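# Stack blue spool on green spool and rehang the frame

## Task

Set the blue spool upright on top of the green spool, centred on it, and return the frame to its rests; both must stay in place by themselves with no robot holding them, and afterwards every gripper must be open and every arm moved away from the objects.

## Robot and tools

Robots. There are three identical arms, arm1, arm2 and arm3, each an i2rt Big YAM with six revolving joints, a two-finger gripper and a wrist camera. With joints 1 and 6 at 0 and the hand level and pointing forward, the wrist camera rides on top of the hand and looks toward the fingertips. The hand reaches roughly 1.0 m from the joint-1 axis. The arms act independently: if one stalls, the others keep going. Two room cameras, cam_high and cam_low, are fixed and belong to no arm.

Joints. All arm values are absolute targets in radians, and the gripper value is a fingertip gap in metres. Ranges, with the tolerance used to judge arrival: joint1_rad -2.879 to 2.879 (±0.045), rotation of the whole arm about its base, positive counter-clockwise seen from above, 0 meaning the arm extends the way its base faces. joint2_rad 0 to 3.141 (±0.14), shoulder; at 0 the upper arm lies roughly flat pointing backward, and increasing it lifts and then swings it forward. joint3_rad 0 to 3.019 (±0.09), elbow; 0 is fully folded and larger values open it. joint4_rad -1.692 to 1.57 (±0.055), hand pitch, positive tilts the fingers up. joint5_rad -1.57 to 1.57 (±0.03), sideways hand swing, positive toward the arm's right. joint6_rad -2.094 to 2.094 (±0.035), hand roll, positive clockwise when viewed from behind the hand. gripper_m 0 to 0.093 (±0.003); each finger pad squeezes with up to about 50 to 62 N, less on some grippers. Joints move at different speeds, so the hand can sweep a wide arc between postures. One action runs at most 15 s.

Frame. Poses are in a single scene frame with its origin on the floor and +z upward. The hand point lies midway between the fingertips; the hand's z axis runs along the fingers and its y axis is the closing direction. Base poses of the arms are not printed.

execute_actions. Argument actions: a list holding zero or one action. The action is an object keyed by arm name; each arm entry has a single key joints, an object mapping any of joint1_rad to joint6_rad and gripper_m to absolute targets as above. Example: {"arm1": {"joints": {"gripper_m": 0.05}}, "arm2": {"joints": {"joint1_rad": 0.3}}}. Every named motion starts together and may finish at different moments. A joint or arm you omit is not relaxed; it can keep straining toward whatever it was last told. Any unknown key or out-of-range number rejects the whole call and nothing moves. An empty list only reports state and images. Optional cameras: a list chosen from arm1_cam_wrist, arm2_cam_wrist, arm3_cam_wrist, cam_high, cam_low, all; omitted, null or ["all"] gives every camera, [] gives none. The pictures line lists the images in order. If a result reports a stop, any further execute_actions, wait or finished_scene calls in the same reply are skipped.

wait: seconds from 0 to 10; nothing new is commanded and the result matches an empty execute_actions. zoom_image: camera plus region [x0, y0, x1, y1] in pixels of that camera's latest full image, origin top-left, at most 504 by 504. finished_scene: scene, the integer number of the scene being closed; it cannot be undone and its result says whether the goal was met.

Reading results. joint_positions gives current joint values. joint_status tells how each commanded motion ended. off_target: it stopped short and may still be straining. contact_stop or time_out: it abandoned the target and holds its resting spot, except that after time_out a joint may keep a target no farther than 0.375, 0.375, 0.113, 0.225, 0.075, 0.3 rad (joints 1 to 6) from where it sits and keep pushing, moving on by itself if the path clears; on_its_own lists such joints, and there held at means the target held, not the position. To stop the strain, command the joint to its reported position. A line joint command not followed, usually with a cause: line, means a self- and inter-arm collision check blocked that arm's joint targets (the gripper part still runs); those joints show not_followed and the arm may retry them with later actions. A call without an action never shows this line. Very small target changes may produce no motion, and a joint carrying a load sags.

Heat. Sustained load warms motors, also while you are thinking. MOTOR HOT appears from 85 °C; at 100 °C an OVER-TEMPERATURE FAULT makes that arm and its gripper go limp until cooled, so it drops. Its unreached keys then read limit_stop_at_motor_heat; resend those targets. Some heat carries into the next scene.

Cameras. Calibration follows OpenCV conventions: K in pixels, distortion D, T_world_to_cam mapping scene coordinates to camera coordinates, pos_world as camera position. Wrist cameras are fisheye 616x616; room cameras are 896x504 pinhole with radial terms. Room cameras may be off by up to about 2.3 degrees and 9 mm in total; wrist-camera poses follow from reported joints and inherit their errors. Results list cameras whose numbers changed.

The robot holds its last command while you think. Avoid: squeezing two arms together (fails at once), hard arm-to-arm hits, knocking anything out of the work area or onto the floor, dropping, slamming or forcing objects, and leaving arms straining. The arms do not halt on contact. A brief external nudge may occasionally disturb a loose object.

Each tool is called after "Emit:" in YAML: its name, and indented under it one key for each argument.

## Session

Emit:
execute_actions:
  actions: []

Scene clock: 0.00 s.
arm1.joint_positions: joint1_rad=+0.163 joint2_rad=+0.545 joint3_rad=+1.365 joint4_rad=-1.302 joint5_rad=-0.139 joint6_rad=+0.190 gripper_m=+0.094
arm1.joint_status: not commanded
arm1.hand: x=+1.2380 y=-0.0609 z=+1.3096 quat_wxyz=(-0.150, -0.858, -0.028, +0.490) (m; scene frame)
arm2.joint_positions: joint1_rad=-0.291 joint2_rad=+0.555 joint3_rad=+1.339 joint4_rad=-1.441 joint5_rad=+0.159 joint6_rad=-0.389 gripper_m=+0.095
arm2.joint_status: not commanded
arm2.hand: x=-0.6993 y=+1.0527 z=+1.3368 quat_wxyz=(-0.230, -0.434, -0.785, +0.378) (m; scene frame)
arm3.joint_positions: joint1_rad=-0.292 joint2_rad=+0.580 joint3_rad=+1.394 joint4_rad=-1.332 joint5_rad=-0.047 joint6_rad=+0.218 gripper_m=+0.094
arm3.joint_status: not commanded
arm3.hand: x=-0.5743 y=-1.0969 z=+1.3713 quat_wxyz=(-0.431, +0.250, -0.828, -0.257) (m; scene frame)
pictures: arm1_cam_wrist, arm2_cam_wrist, arm3_cam_wrist, cam_high, cam_low
Images, in order (width x height): arm1_cam_wrist 616x616, arm2_cam_wrist 616x616, arm3_cam_wrist 616x616, cam_high 896x504, cam_low 896x504.

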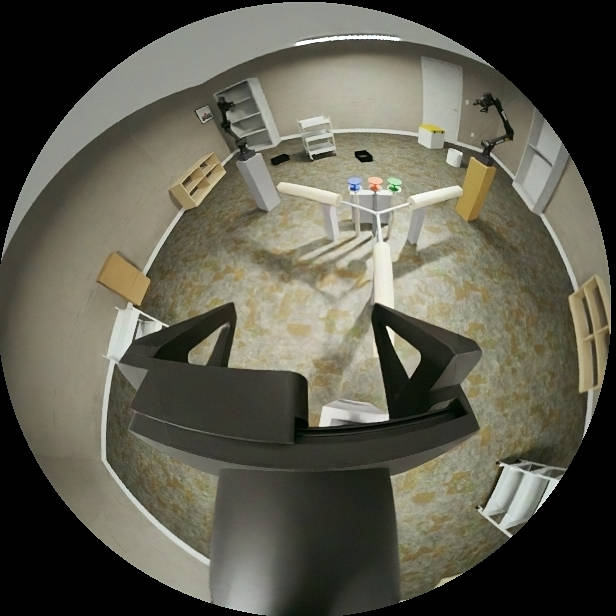

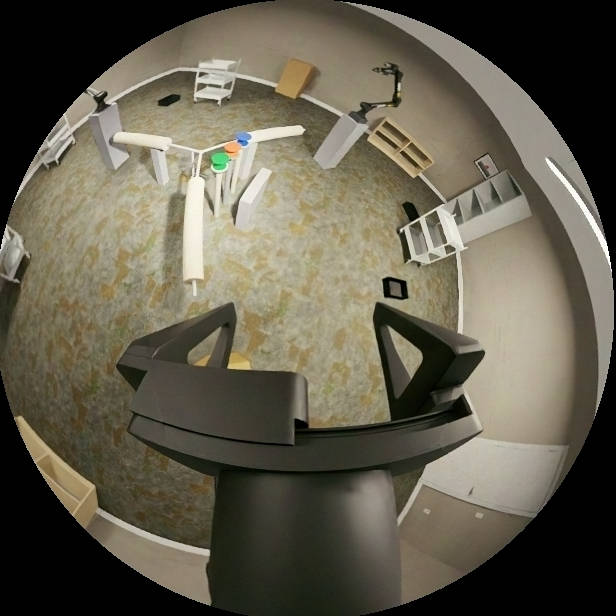

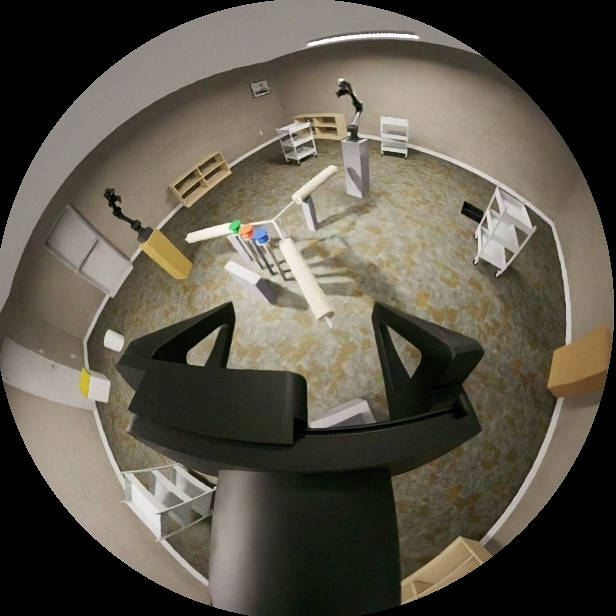

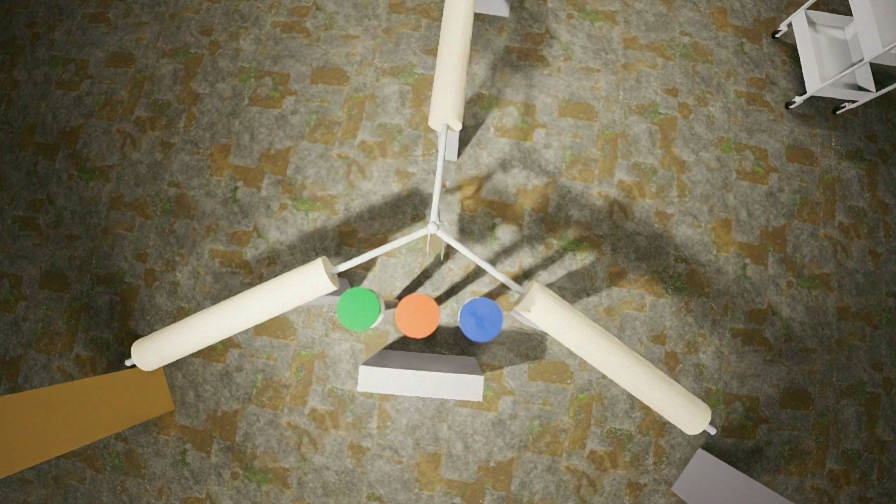

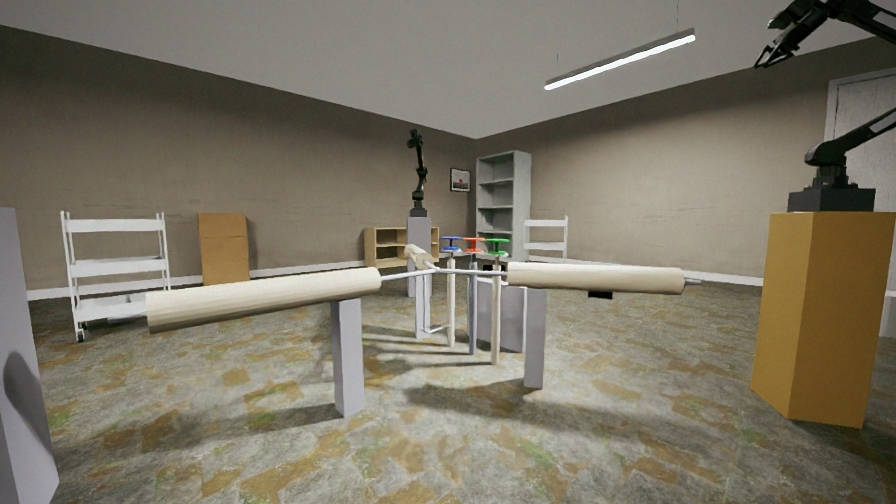

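Emit:
zoom_image:
  camera: "cam_low"
  region: [380, 210, 580, 400]

Emit:
zoom_image:
  camera: "cam_high"
  region: [300, 180, 580, 420]

Emit:
zoom_image:
  camera: "arm1_cam_wrist"
  region: [270, 150, 470, 280]

Region (380, 210, 580, 400) of cam_low's 896x504 image, scaled by 2.520, with more detail than that image has; it fills the top 479 rows of this view, and the rest is white.

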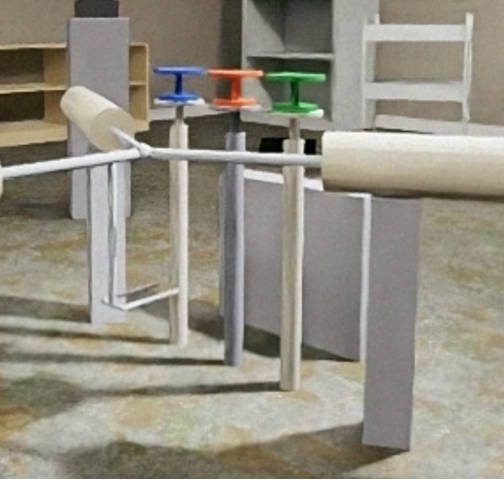

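Region (300, 180, 580, 420) of cam_high's 896x504 image, scaled by 1.800, with more detail than that image has; it fills the top 432 rows of this view, and the rest is white.

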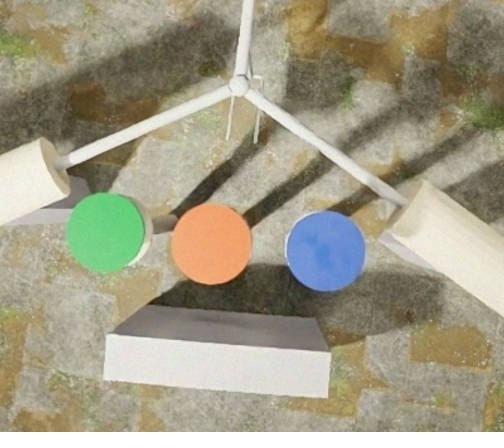

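Region (270, 150, 470, 280) of arm1_cam_wrist's 616x616 image, scaled by 2.520, with more detail than that image has; it fills the top 328 rows of this view, and the rest is white.

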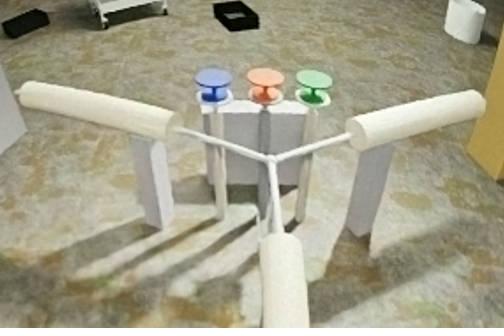

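Emit:
execute_actions:
  actions:
    - {"arm1":{"joints":{"joint1_rad":0,"joint2_rad":1.2,"joint3_rad":1.2,"joint4_rad":0,"joint5_rad":0,"joint6_rad":0}},"arm2":{"joints":{"joint1_rad":0,"joint2_rad":1.57,"joint3_rad":1.2,"joint4_rad":0.37,"joint5_rad":0,"joint6_rad":0}},"arm3":{"joints":{"joint1_rad":0,"joint2_rad":1.2,"joint3_rad":0.7,"joint4_rad":0.0,"joint5_rad":0,"joint6_rad":0}}}

Scene clock: 8.67 s.
arm1.joint_positions: joint1_rad=+0.002 joint2_rad=+1.210 joint3_rad=+1.196 joint4_rad=-0.025 joint5_rad=-0.004 joint6_rad=+0.014 gripper_m=+0.094
arm1.joint_status: all done
arm1.hand: x=+0.8627 y=-0.0088 z=+1.2469 quat_wxyz=(-0.009, -0.726, -0.002, +0.687) (m; scene frame)
arm2.joint_positions: joint1_rad=-0.005 joint2_rad=+1.582 joint3_rad=+1.191 joint4_rad=+0.352 joint5_rad=+0.001 joint6_rad=-0.014 gripper_m=+0.095
arm2.joint_status: all done
arm2.hand: x=-0.3714 y=+0.6560 z=+1.1771 quat_wxyz=(-0.596, -0.354, -0.631, +0.348) (m; scene frame)
arm3.joint_positions: joint1_rad=-0.006 joint2_rad=+1.213 joint3_rad=+0.702 joint4_rad=-0.024 joint5_rad=-0.001 joint6_rad=+0.017 gripper_m=+0.094
arm3.joint_status: all done
arm3.hand: x=-0.4824 y=-0.8209 z=+1.0174 quat_wxyz=(-0.424, +0.434, -0.753, -0.255) (m; scene frame)
pictures: arm1_cam_wrist, arm2_cam_wrist, arm3_cam_wrist, cam_high, cam_low
camera_calibration (this result's frames):
arm1_cam_wrist: T_world_to_cam=[[-0.0244124, 0.999695, -0.00367912, 0.0364591], [0.630786, 0.0125484, -0.775855, 0.433037], [-0.775573, -0.0212613, -0.6309, 1.57662], [0, 0, 0, 1]] pos_world=[0.950518, -0.008361, 1.3308]
arm2_cam_wrist: T_world_to_cam=[[-0.86796, -0.495585, 0.0322702, -0.0378026], [-0.326817, 0.521039, -0.788485, 0.469434], [0.373948, -0.69492, -0.614207, 1.44144], [0, 0, 0, 1]] pos_world=[-0.418416, 0.738358, 1.2567]
arm3_cam_wrist: T_world_to_cam=[[0.873224, -0.486647, -0.0255657, 0.0498456], [-0.456751, -0.799036, -0.391048, -0.470097], [0.169875, 0.35315, -0.920015, 1.43498], [0, 0, 0, 1]] pos_world=[-0.502011, -0.858131, 1.13765]
Images, in order (width x height): arm1_cam_wrist 616x616, arm2_cam_wrist 616x616, arm3_cam_wrist 616x616, cam_high 896x504, cam_low 896x504.

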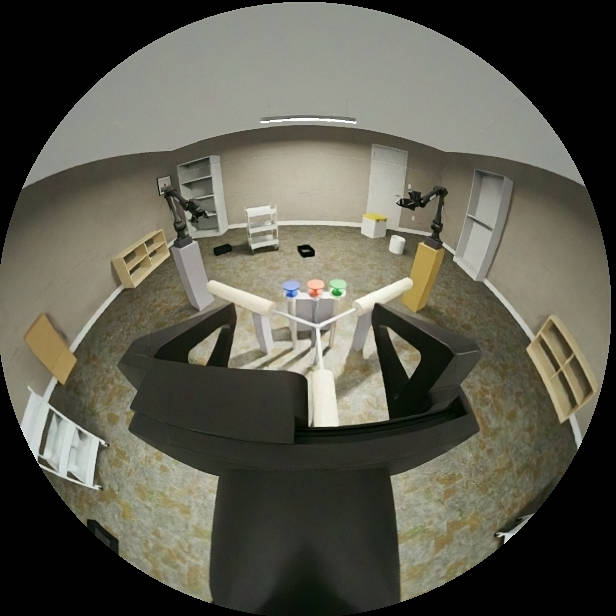

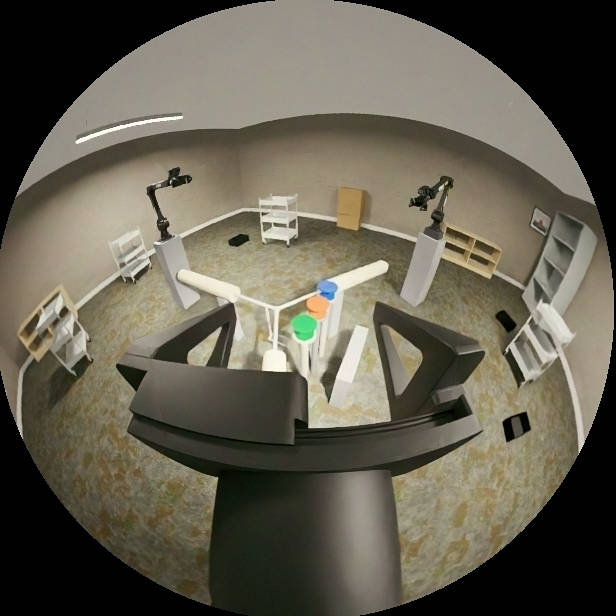

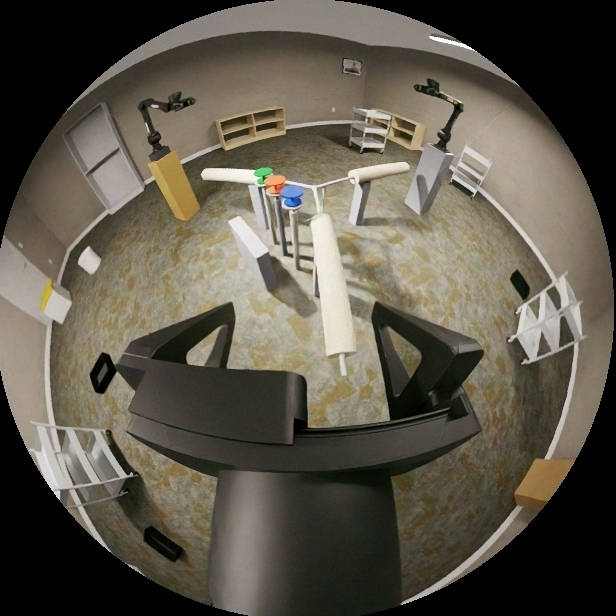

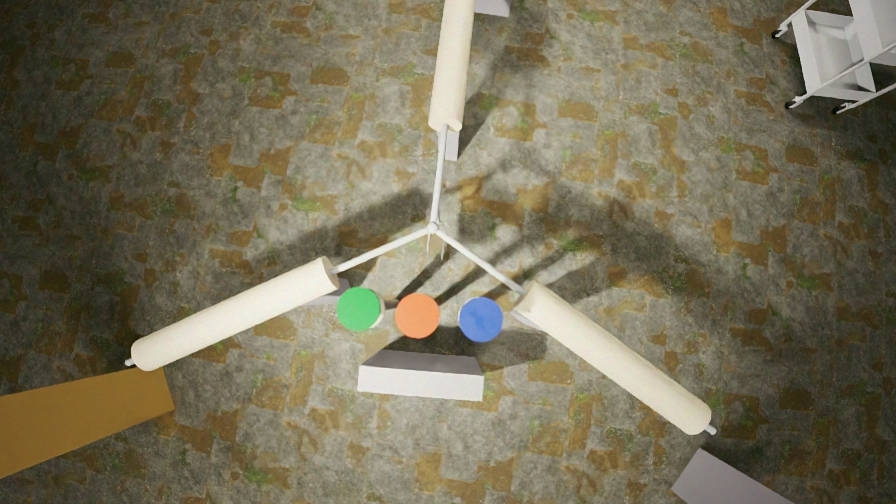

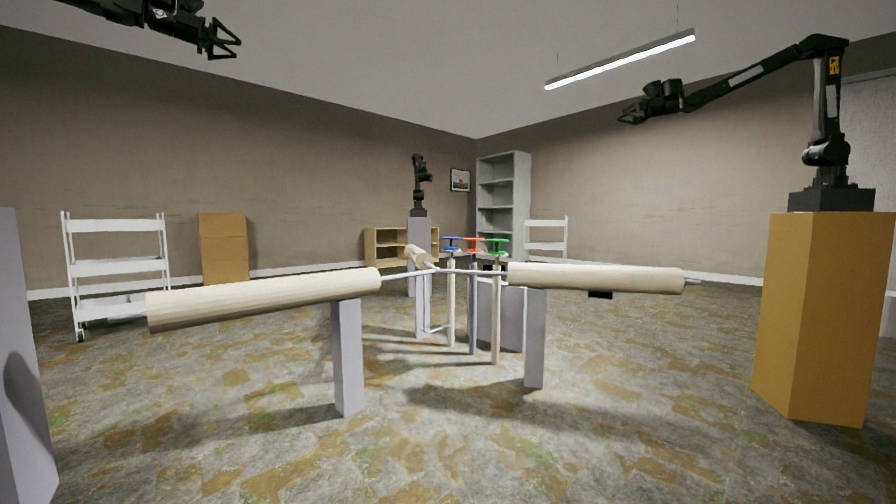

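Emit:
execute_actions:
  actions:
    - {"arm1":{"joints":{"joint4_rad":-0.8}},"arm2":{"joints":{"joint3_rad":0.8}},"arm3":{"joints":{"joint2_rad":1.7}}}
  cameras: []

Scene clock: 12.03 s.
arm1.joint_positions: joint1_rad=+0.002 joint2_rad=+1.210 joint3_rad=+1.196 joint4_rad=-0.786 joint5_rad=-0.004 joint6_rad=+0.014 gripper_m=+0.094
arm1.joint_status: all done
arm1.hand: x=+0.9398 y=-0.0074 z=+1.0817 quat_wxyz=(-0.005, -0.929, +0.000, +0.369) (m; scene frame)
arm2.joint_positions: joint1_rad=-0.005 joint2_rad=+1.573 joint3_rad=+0.794 joint4_rad=+0.361 joint5_rad=+0.001 joint6_rad=-0.014 gripper_m=+0.095
arm2.joint_status: all done
arm2.hand: x=-0.4267 y=+0.7485 z=+0.9653 quat_wxyz=(-0.467, -0.412, -0.733, +0.274) (m; scene frame)
arm3.joint_positions: joint1_rad=-0.006 joint2_rad=+1.691 joint3_rad=+0.702 joint4_rad=-0.014 joint5_rad=-0.001 joint6_rad=+0.017 gripper_m=+0.094
arm3.joint_status: all done
arm3.hand: x=-0.4927 y=-0.8392 z=+0.7923 quat_wxyz=(-0.240, +0.479, -0.832, -0.145) (m; scene frame)
pictures: none
No camera images: the call's "cameras" was empty. Leave "cameras" out to get every camera's image.

Emit:
execute_actions:
  actions:
    - {"arm1":{"joints":{"joint1_rad":-0.369,"joint2_rad":1.915,"joint3_rad":0.587,"joint4_rad":-0.242,"joint6_rad":-0.4}},"arm2":{"joints":{"joint1_rad":0.288,"joint2_rad":2.231,"joint3_rad":1.054,"joint4_rad":-0.393,"joint6_rad":0.27}},"arm3":{"joints":{"joint1_rad":-0.26,"joint2_rad":2.325,"joint3_rad":1.404,"joint4_rad":-0.649,"joint6_rad":-0.28}}}

Scene clock: 19.87 s.
arm1.joint_positions: joint1_rad=-0.375 joint2_rad=+1.908 joint3_rad=+0.582 joint4_rad=-0.257 joint5_rad=+0.000 joint6_rad=-0.385 gripper_m=+0.094
arm1.joint_status: all done
arm1.hand: x=+1.1717 y=+0.1081 z=+0.6073 quat_wxyz=(-0.001, -1.000, -0.010, -0.014) (m; scene frame)
arm2.joint_positions: joint1_rad=+0.296 joint2_rad=+2.249 joint3_rad=+1.039 joint4_rad=-0.385 joint5_rad=-0.002 joint6_rad=+0.256 gripper_m=+0.095
arm2.joint_status: all done
arm2.hand: x=-0.4004 y=+0.9604 z=+0.6050 quat_wxyz=(+0.017, -0.477, -0.879, -0.005) (m; scene frame)
arm3.joint_positions: joint1_rad=-0.272 joint2_rad=+2.308 joint3_rad=+1.374 joint4_rad=-0.633 joint5_rad=-0.001 joint6_rad=-0.263 gripper_m=+0.094
arm3.joint_status: all done
arm3.hand: x=-0.3373 y=-0.8597 z=+0.6324 quat_wxyz=(-0.001, +0.505, -0.863, -0.001) (m; scene frame)
pictures: arm1_cam_wrist, arm2_cam_wrist, arm3_cam_wrist, cam_high, cam_low
camera_calibration (this result's frames):
arm1_cam_wrist: T_world_to_cam=[[-0.0285474, 0.999531, -0.0111181, -0.0658216], [0.7924, 0.029409, 0.609293, -1.29206], [0.609334, 0.00858374, -0.792867, -0.112339], [0, 0, 0, 1]] pos_world=[1.0904, 0.104753, 0.697441]
arm2_cam_wrist: T_world_to_cam=[[-0.829575, -0.558024, 0.02037, 0.188862], [-0.434625, 0.668168, 0.603865, -1.1766], [-0.350582, 0.492097, -0.796827, -0.00724396], [0, 0, 0, 1]] pos_world=[-0.357242, 0.895118, 0.700885]
arm3_cam_wrist: T_world_to_cam=[[0.869835, -0.49321, -0.0114249, -0.121317], [-0.392232, -0.705425, 0.590365, -1.10373], [-0.299233, -0.509039, -0.807056, 0.0989203], [0, 0, 0, 1]] pos_world=[-0.29779, -0.788075, 0.730048]
Images, in order (width x height): arm1_cam_wrist 616x616, arm2_cam_wrist 616x616, arm3_cam_wrist 616x616, cam_high 896x504, cam_low 896x504.

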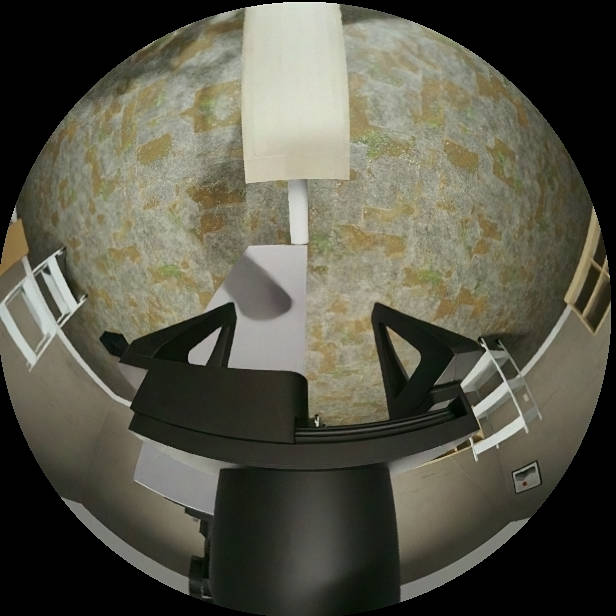

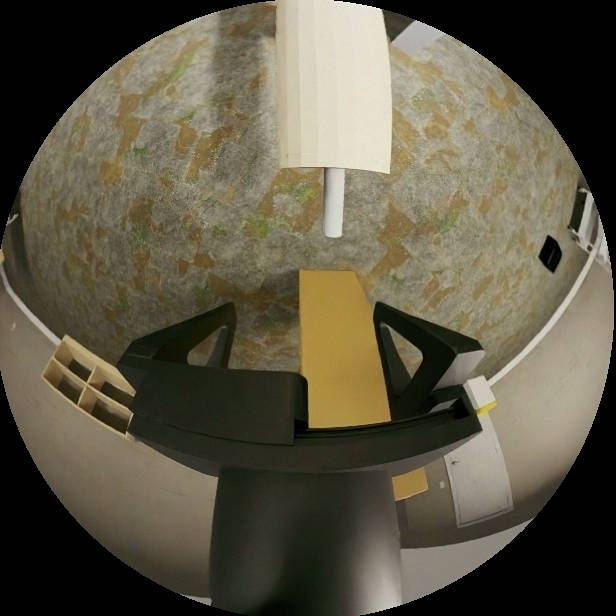

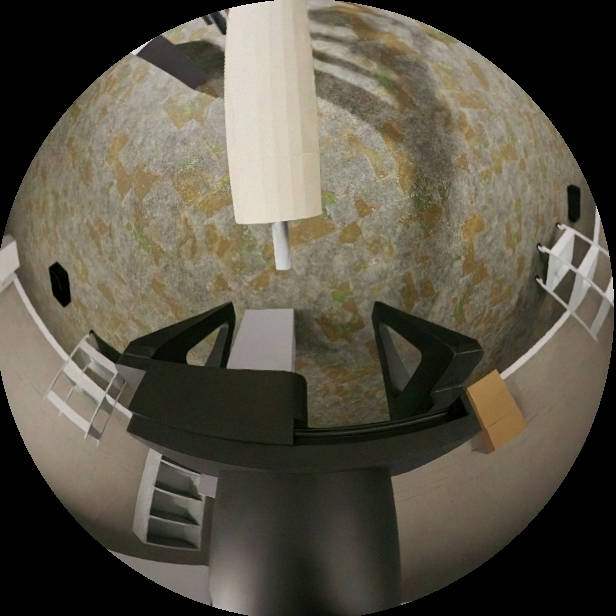

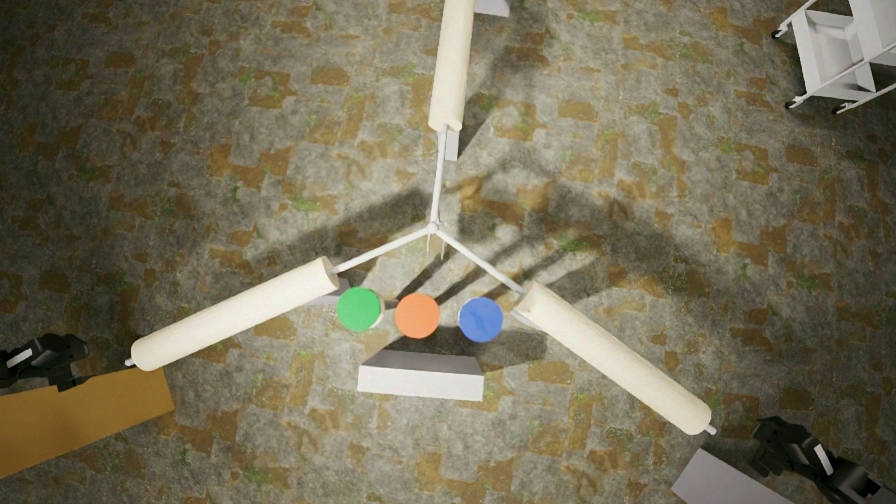

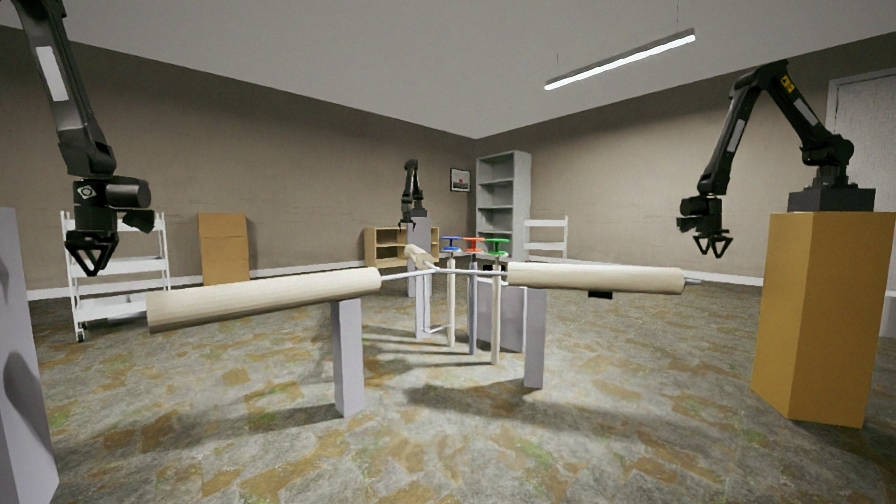

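Emit:
execute_actions:
  actions:
    - {"arm1":{"joints":{"joint1_rad":-0.34,"joint2_rad":2.22,"joint3_rad":0.731,"joint4_rad":-0.07,"joint6_rad":-0.385}},"arm2":{"joints":{"joint1_rad":0.237,"joint2_rad":2.47,"joint3_rad":1.255,"joint4_rad":-0.35,"joint6_rad":0.22}},"arm3":{"joints":{"joint1_rad":-0.22,"joint2_rad":2.515,"joint3_rad":1.461,"joint4_rad":-0.516,"joint6_rad":-0.24}}}
  cameras: ["arm1_cam_wrist","arm2_cam_wrist","arm3_cam_wrist"]

Scene clock: 26.40 s.
arm1.joint_positions: joint1_rad=-0.343 joint2_rad=+2.222 joint3_rad=+0.731 joint4_rad=-0.080 joint5_rad=+0.000 joint6_rad=-0.386 gripper_m=+0.094
arm1.joint_status: all done
arm1.hand: x=+1.1364 y=+0.1110 z=+0.5218 quat_wxyz=(+0.001, -1.000, -0.026, -0.008) (m; scene frame)
arm2.joint_positions: joint1_rad=+0.238 joint2_rad=+2.480 joint3_rad=+1.247 joint4_rad=-0.350 joint5_rad=-0.001 joint6_rad=+0.234 gripper_m=+0.095
arm2.joint_status: all done
arm2.hand: x=-0.3876 y=+0.9104 z=+0.5283 quat_wxyz=(+0.011, -0.492, -0.870, -0.003) (m; scene frame)
arm3.joint_positions: joint1_rad=-0.222 joint2_rad=+2.511 joint3_rad=+1.454 joint4_rad=-0.528 joint5_rad=-0.001 joint6_rad=-0.257 gripper_m=+0.094
arm3.joint_status: all done
arm3.hand: x=-0.3594 y=-0.8425 z=+0.5406 quat_wxyz=(+0.008, +0.524, -0.851, +0.002) (m; scene frame)
pictures: arm1_cam_wrist, arm2_cam_wrist, arm3_cam_wrist
camera_calibration (this result's frames):
arm1_cam_wrist: T_world_to_cam=[[-0.0607685, 0.99813, -0.00666401, -0.0362061], [0.798391, 0.0526128, 0.599836, -1.21652], [0.599065, 0.0311307, -0.800095, -0.145701], [0, 0, 0, 1]] pos_world=[1.05634, 0.104679, 0.612897]
arm2_cam_wrist: T_world_to_cam=[[-0.849195, -0.527773, 0.0179608, 0.13923], [-0.415316, 0.688483, 0.594563, -1.09733], [-0.32616, 0.49744, -0.803849, -0.0309538], [0, 0, 0, 1]] pos_world=[-0.347599, 0.84437, 0.625046]
arm3_cam_wrist: T_world_to_cam=[[0.890644, -0.454425, -0.0158723, -0.0521087], [-0.353669, -0.714264, 0.603941, -1.04705], [-0.285783, -0.532283, -0.796871, 0.006674], [0, 0, 0, 1]] pos_world=[-0.321994, -0.768001, 0.636851]
Images, in order (width x height): arm1_cam_wrist 616x616, arm2_cam_wrist 616x616, arm3_cam_wrist 616x616.

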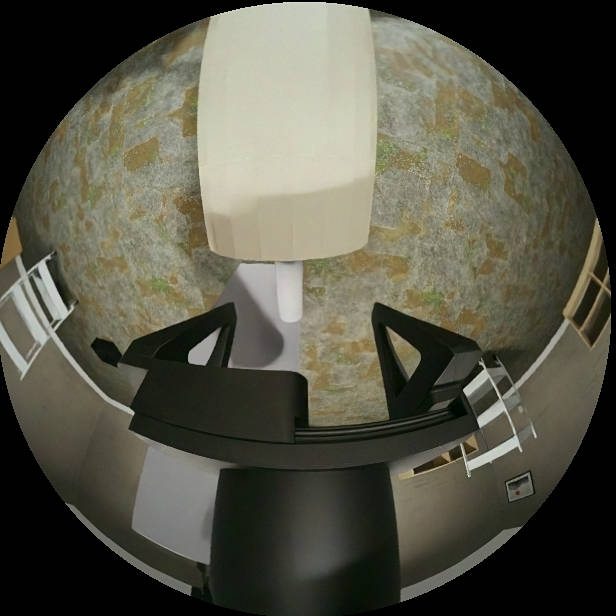

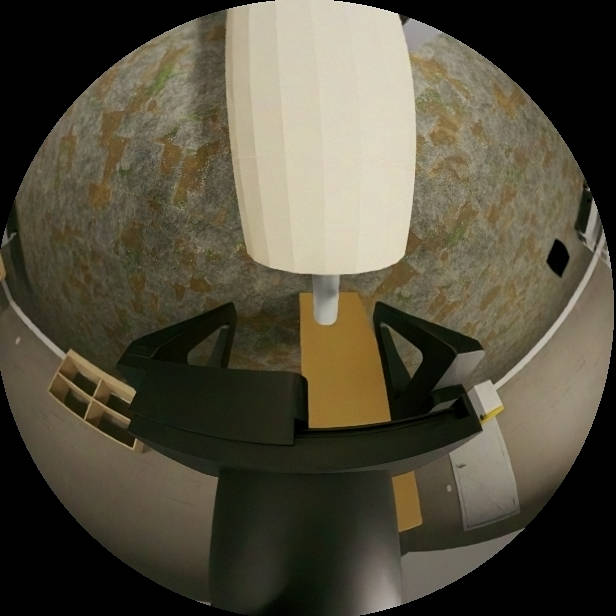

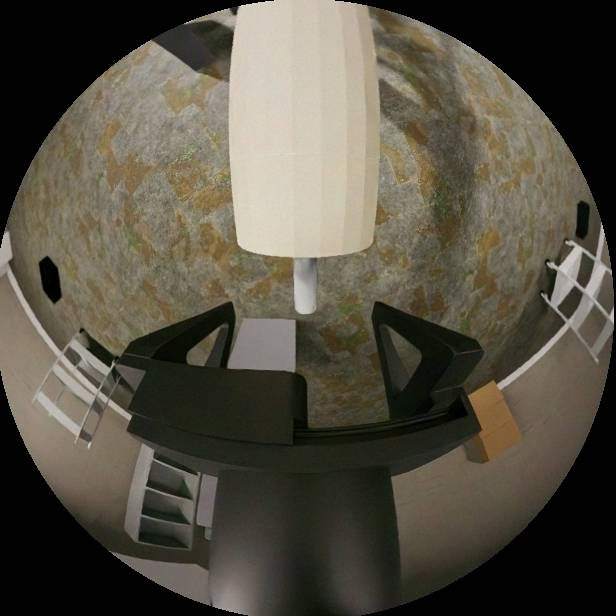

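Emit:
execute_actions:
  actions:
    - {"arm1":{"joints":{"joint1_rad":-0.295,"joint2_rad":2.378,"joint3_rad":0.782,"joint4_rad":0.035,"joint6_rad":-0.35}},"arm2":{"joints":{"joint1_rad":0.2,"joint2_rad":2.59,"joint3_rad":1.269,"joint4_rad":-0.245,"joint6_rad":0.19}},"arm3":{"joints":{"joint1_rad":-0.225,"joint2_rad":2.658,"joint3_rad":1.528,"joint4_rad":-0.44}}}
  cameras: ["arm1_cam_wrist","arm2_cam_wrist","arm3_cam_wrist"]

Scene clock: 29.80 s.
arm1.joint_positions: joint1_rad=-0.294 joint2_rad=+2.379 joint3_rad=+0.782 joint4_rad=+0.023 joint5_rad=+0.000 joint6_rad=-0.364 gripper_m=+0.094
arm1.joint_status: all done
arm1.hand: x=+1.1361 y=+0.0943 z=+0.4731 quat_wxyz=(+0.001, -0.999, -0.040, -0.009) (m; scene frame)
arm2.joint_positions: joint1_rad=+0.205 joint2_rad=+2.601 joint3_rad=+1.265 joint4_rad=-0.252 joint5_rad=-0.001 joint6_rad=+0.204 gripper_m=+0.095
arm2.joint_status: all done
arm2.hand: x=-0.4128 y=+0.9141 z=+0.4753 quat_wxyz=(+0.013, -0.494, -0.869, -0.004) (m; scene frame)
arm3.joint_positions: joint1_rad=-0.222 joint2_rad=+2.642 joint3_rad=+1.519 joint4_rad=-0.450 joint5_rad=-0.001 joint6_rad=-0.257 gripper_m=+0.094
arm3.joint_status: all done
arm3.hand: x=-0.3597 y=-0.8428 z=+0.4823 quat_wxyz=(+0.002, +0.524, -0.852, +0.000) (m; scene frame)
pictures: arm1_cam_wrist, arm2_cam_wrist, arm3_cam_wrist
camera_calibration (this result's frames):
arm1_cam_wrist: T_world_to_cam=[[-0.0881016, 0.996076, -0.00836613, 0.0120929], [0.794612, 0.0753421, 0.602425, -1.18525], [0.600691, 0.0464267, -0.798132, -0.188231], [0, 0, 0, 1]] pos_world=[1.05595, 0.085993, 0.563893]
arm2_cam_wrist: T_world_to_cam=[[-0.850963, -0.524903, 0.0184073, 0.117225], [-0.411416, 0.687946, 0.597885, -1.07835], [-0.326495, 0.501205, -0.801371, -0.0883132], [0, 0, 0, 1]] pos_world=[-0.372733, 0.847645, 0.571803]
arm3_cam_wrist: T_world_to_cam=[[0.890585, -0.454635, -0.0128272, -0.054587], [-0.35879, -0.719607, 0.594504, -1.01398], [-0.279513, -0.524855, -0.80399, -0.0280539], [0, 0, 0, 1]] pos_world=[-0.323031, -0.769205, 0.579557]
Images, in order (width x height): arm1_cam_wrist 616x616, arm2_cam_wrist 616x616, arm3_cam_wrist 616x616.

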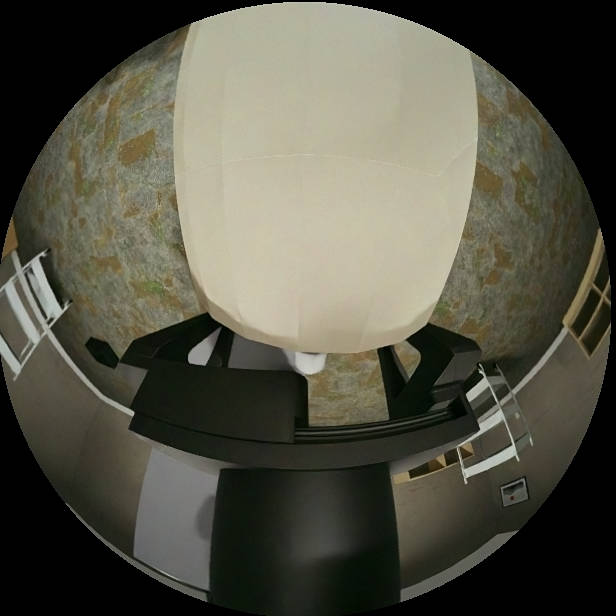

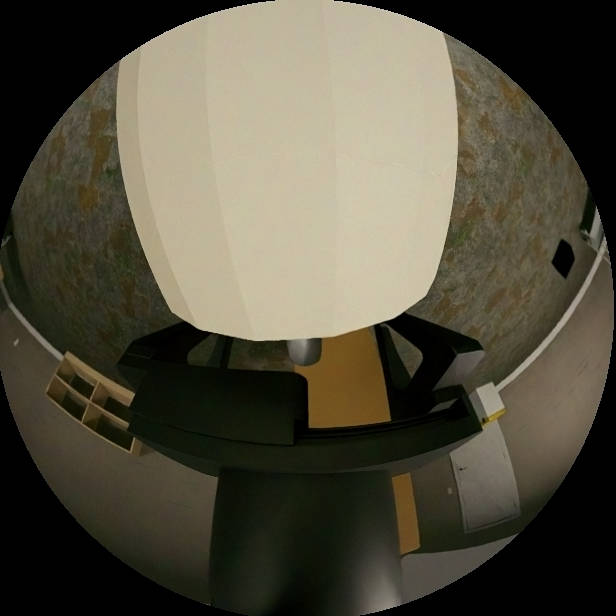

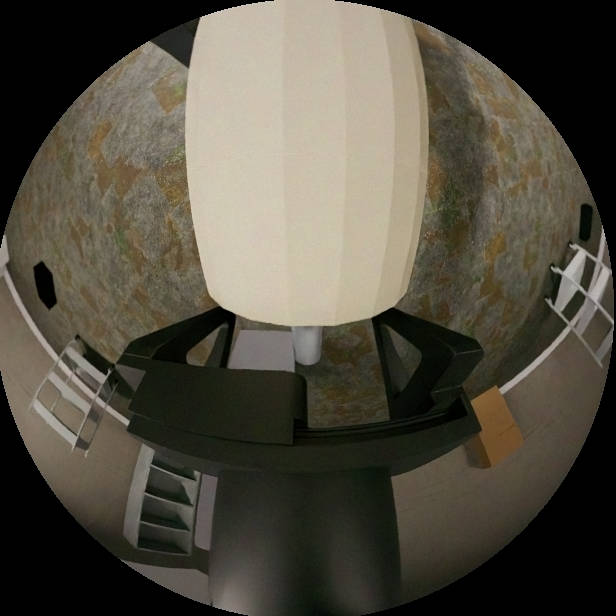

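Emit:
execute_actions:
  actions:
    - {"arm1":{"joints":{"gripper_m":0}},"arm2":{"joints":{"gripper_m":0}},"arm3":{"joints":{"gripper_m":0}}}

Scene clock: 31.10 s.
arm1.joint_positions: joint1_rad=-0.296 joint2_rad=+2.379 joint3_rad=+0.783 joint4_rad=+0.025 joint5_rad=+0.003 joint6_rad=-0.347 gripper_m=+0.018
arm1.joint_status: gripper_m off_target (ended at +0.018, target +0.000)
arm1.hand: x=+1.1355 y=+0.0957 z=+0.4731 quat_wxyz=(+0.003, -0.999, -0.031, -0.008) (m; scene frame)
arm2.joint_positions: joint1_rad=+0.207 joint2_rad=+2.601 joint3_rad=+1.265 joint4_rad=-0.250 joint5_rad=-0.003 joint6_rad=+0.169 gripper_m=+0.019
arm2.joint_status: gripper_m off_target (ended at +0.019, target +0.000)
arm2.hand: x=-0.4115 y=+0.9145 z=+0.4753 quat_wxyz=(+0.011, -0.478, -0.878, -0.005) (m; scene frame)
arm3.joint_positions: joint1_rad=-0.222 joint2_rad=+2.642 joint3_rad=+1.519 joint4_rad=-0.450 joint5_rad=+0.002 joint6_rad=-0.256 gripper_m=+0.019
arm3.joint_status: gripper_m off_target (ended at +0.019, target +0.000)
arm3.hand: x=-0.3594 y=-0.8431 z=+0.4823 quat_wxyz=(+0.001, +0.524, -0.852, +0.001) (m; scene frame)
pictures: arm1_cam_wrist, arm2_cam_wrist, arm3_cam_wrist, cam_high, cam_low
camera_calibration (this result's frames):
arm1_cam_wrist: T_world_to_cam=[[-0.069175, 0.997596, -0.00408919, -0.0130247], [0.797168, 0.0577405, 0.60099, -1.18535], [0.599782, 0.0383137, -0.799246, -0.185568], [0, 0, 0, 1]] pos_world=[1.05533, 0.0885461, 0.564019]
arm2_cam_wrist: T_world_to_cam=[[-0.831045, -0.555987, 0.0156116, 0.156413], [-0.438558, 0.672268, 0.596425, -1.07423], [-0.3421, 0.488809, -0.802517, -0.0826499], [0, 0, 0, 1]] pos_world=[-0.3694, 0.849534, 0.571928]
arm3_cam_wrist: T_world_to_cam=[[0.890435, -0.454986, -0.0106093, -0.0563874], [-0.360079, -0.718571, 0.594978, -1.01388], [-0.27833, -0.525969, -0.803672, -0.0287761], [0, 0, 0, 1]] pos_world=[-0.322875, -0.769332, 0.579509]
Images, in order (width x height): arm1_cam_wrist 616x616, arm2_cam_wrist 616x616, arm3_cam_wrist 616x616, cam_high 896x504, cam_low 896x504.

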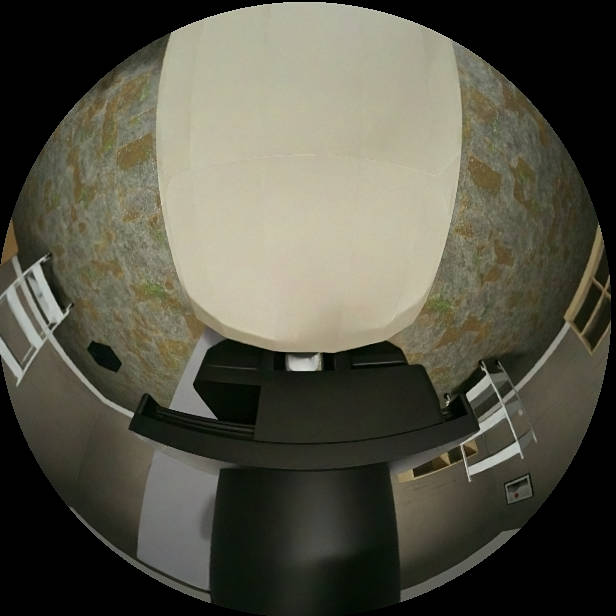

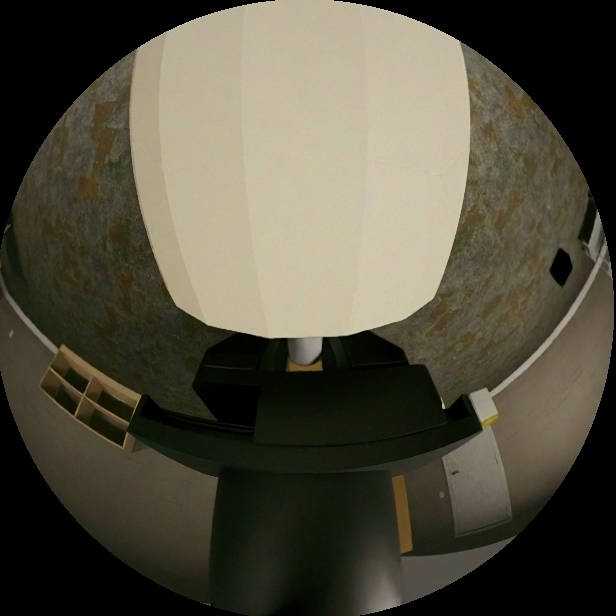

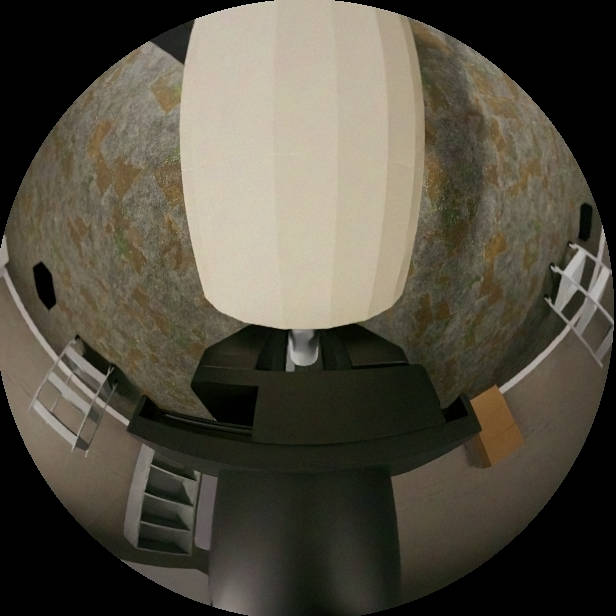

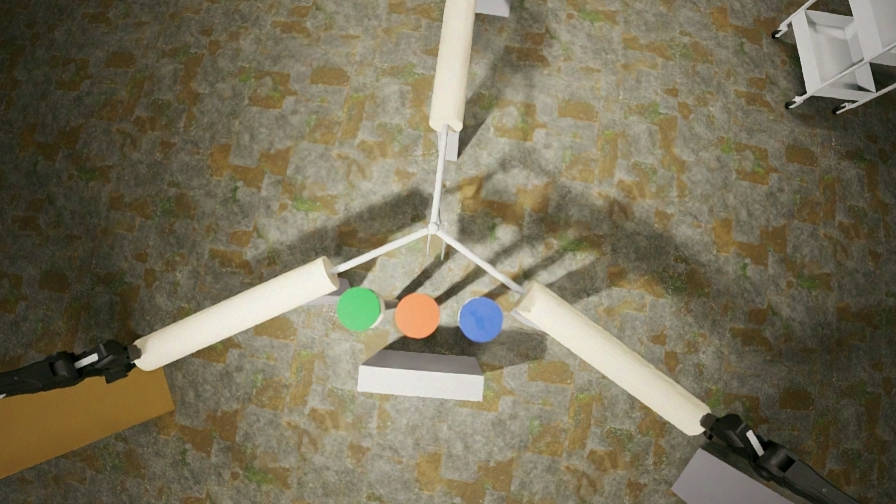

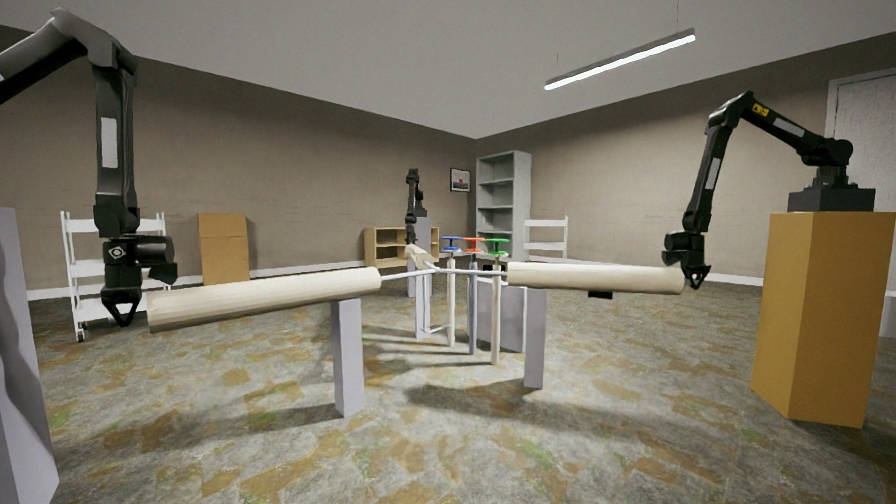

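Emit:
execute_actions:
  actions:
    - {"arm1":{"joints":{"joint2_rad":1.953,"joint3_rad":0.662,"joint4_rad":-0.27}},"arm2":{"joints":{"joint2_rad":2.262,"joint3_rad":1.108,"joint4_rad":-0.41}},"arm3":{"joints":{"joint2_rad":2.36,"joint3_rad":1.373,"joint4_rad":-0.583}}}
  cameras: ["cam_high","cam_low"]

Scene clock: 34.67 s.
arm1.joint_positions: joint1_rad=-0.291 joint2_rad=+1.977 joint3_rad=+0.667 joint4_rad=-0.256 joint5_rad=-0.001 joint6_rad=-0.340 gripper_m=+0.018
arm1.joint_status: all done
arm1.hand: x=+1.1327 y=+0.0934 z=+0.5942 quat_wxyz=(+0.002, -1.000, -0.029, -0.006) (m; scene frame)
arm2.joint_positions: joint1_rad=+0.201 joint2_rad=+2.285 joint3_rad=+1.106 joint4_rad=-0.408 joint5_rad=+0.000 joint6_rad=+0.165 gripper_m=+0.019
arm2.joint_status: all done
arm2.hand: x=-0.4153 y=+0.9144 z=+0.5986 quat_wxyz=(+0.012, -0.478, -0.878, -0.003) (m; scene frame)
arm3.joint_positions: joint1_rad=-0.219 joint2_rad=+2.371 joint3_rad=+1.376 joint4_rad=-0.574 joint5_rad=+0.000 joint6_rad=-0.256 gripper_m=+0.019
arm3.joint_status: all done
arm3.hand: x=-0.3624 y=-0.8441 z=+0.5994 quat_wxyz=(+0.000, +0.525, -0.851, +0.000) (m; scene frame)
pictures: cam_high, cam_low
Images, in order (width x height): cam_high 896x504, cam_low 896x504.

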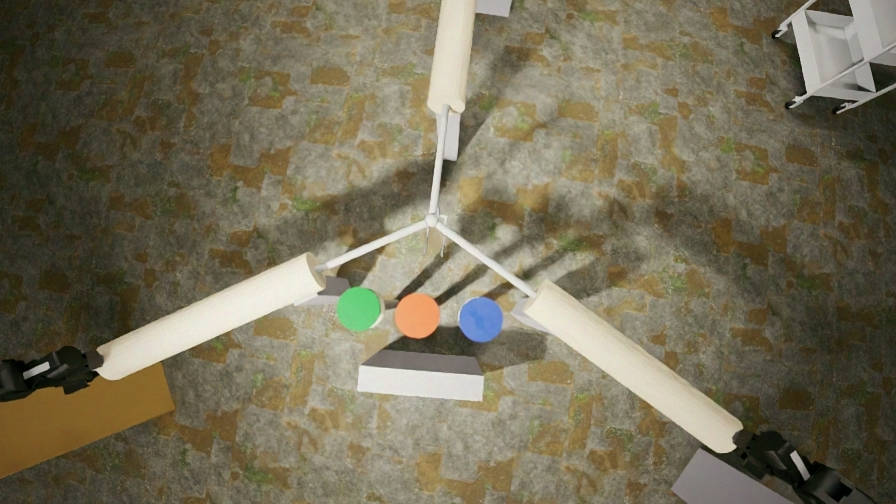

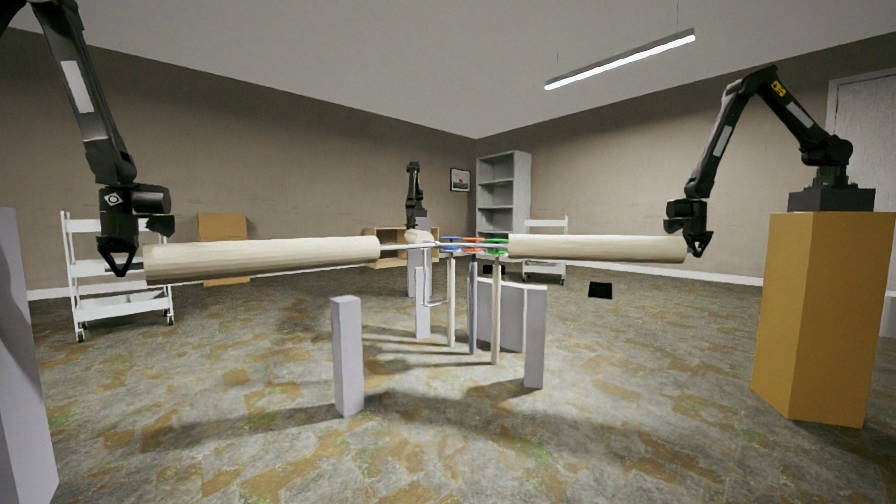

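Emit:
execute_actions:
  actions:
    - {"arm1":{"joints":{"joint2_rad":1.526,"joint3_rad":0.704,"joint4_rad":-0.74}},"arm2":{"joints":{"joint2_rad":1.932,"joint3_rad":1.069,"joint4_rad":-0.70}},"arm3":{"joints":{"joint2_rad":2.078,"joint3_rad":1.338,"joint4_rad":-0.83}}}
  cameras: []

Scene clock: 37.07 s.
arm1.joint_positions: joint1_rad=-0.291 joint2_rad=+1.537 joint3_rad=+0.680 joint4_rad=-0.705 joint5_rad=-0.004 joint6_rad=-0.340 gripper_m=+0.018
arm1.joint_status: all done
arm1.hand: x=+1.1341 y=+0.0914 z=+0.7345 quat_wxyz=(+0.001, -1.000, -0.029, -0.003) (m; scene frame)
arm2.joint_positions: joint1_rad=+0.200 joint2_rad=+1.947 joint3_rad=+1.057 joint4_rad=-0.696 joint5_rad=-0.005 joint6_rad=+0.160 gripper_m=+0.019
arm2.joint_status: all done
arm2.hand: x=-0.4157 y=+0.9151 z=+0.7406 quat_wxyz=(+0.011, -0.477, -0.879, -0.006) (m; scene frame)
arm3.joint_positions: joint1_rad=-0.221 joint2_rad=+2.081 joint3_rad=+1.339 joint4_rad=-0.823 joint5_rad=+0.002 joint6_rad=-0.254 gripper_m=+0.019
arm3.joint_status: all done
arm3.hand: x=-0.3615 y=-0.8449 z=+0.7439 quat_wxyz=(-0.002, +0.524, -0.852, +0.000) (m; scene frame)
pictures: none
No camera images: the call's "cameras" was empty. Leave "cameras" out to get every camera's image.


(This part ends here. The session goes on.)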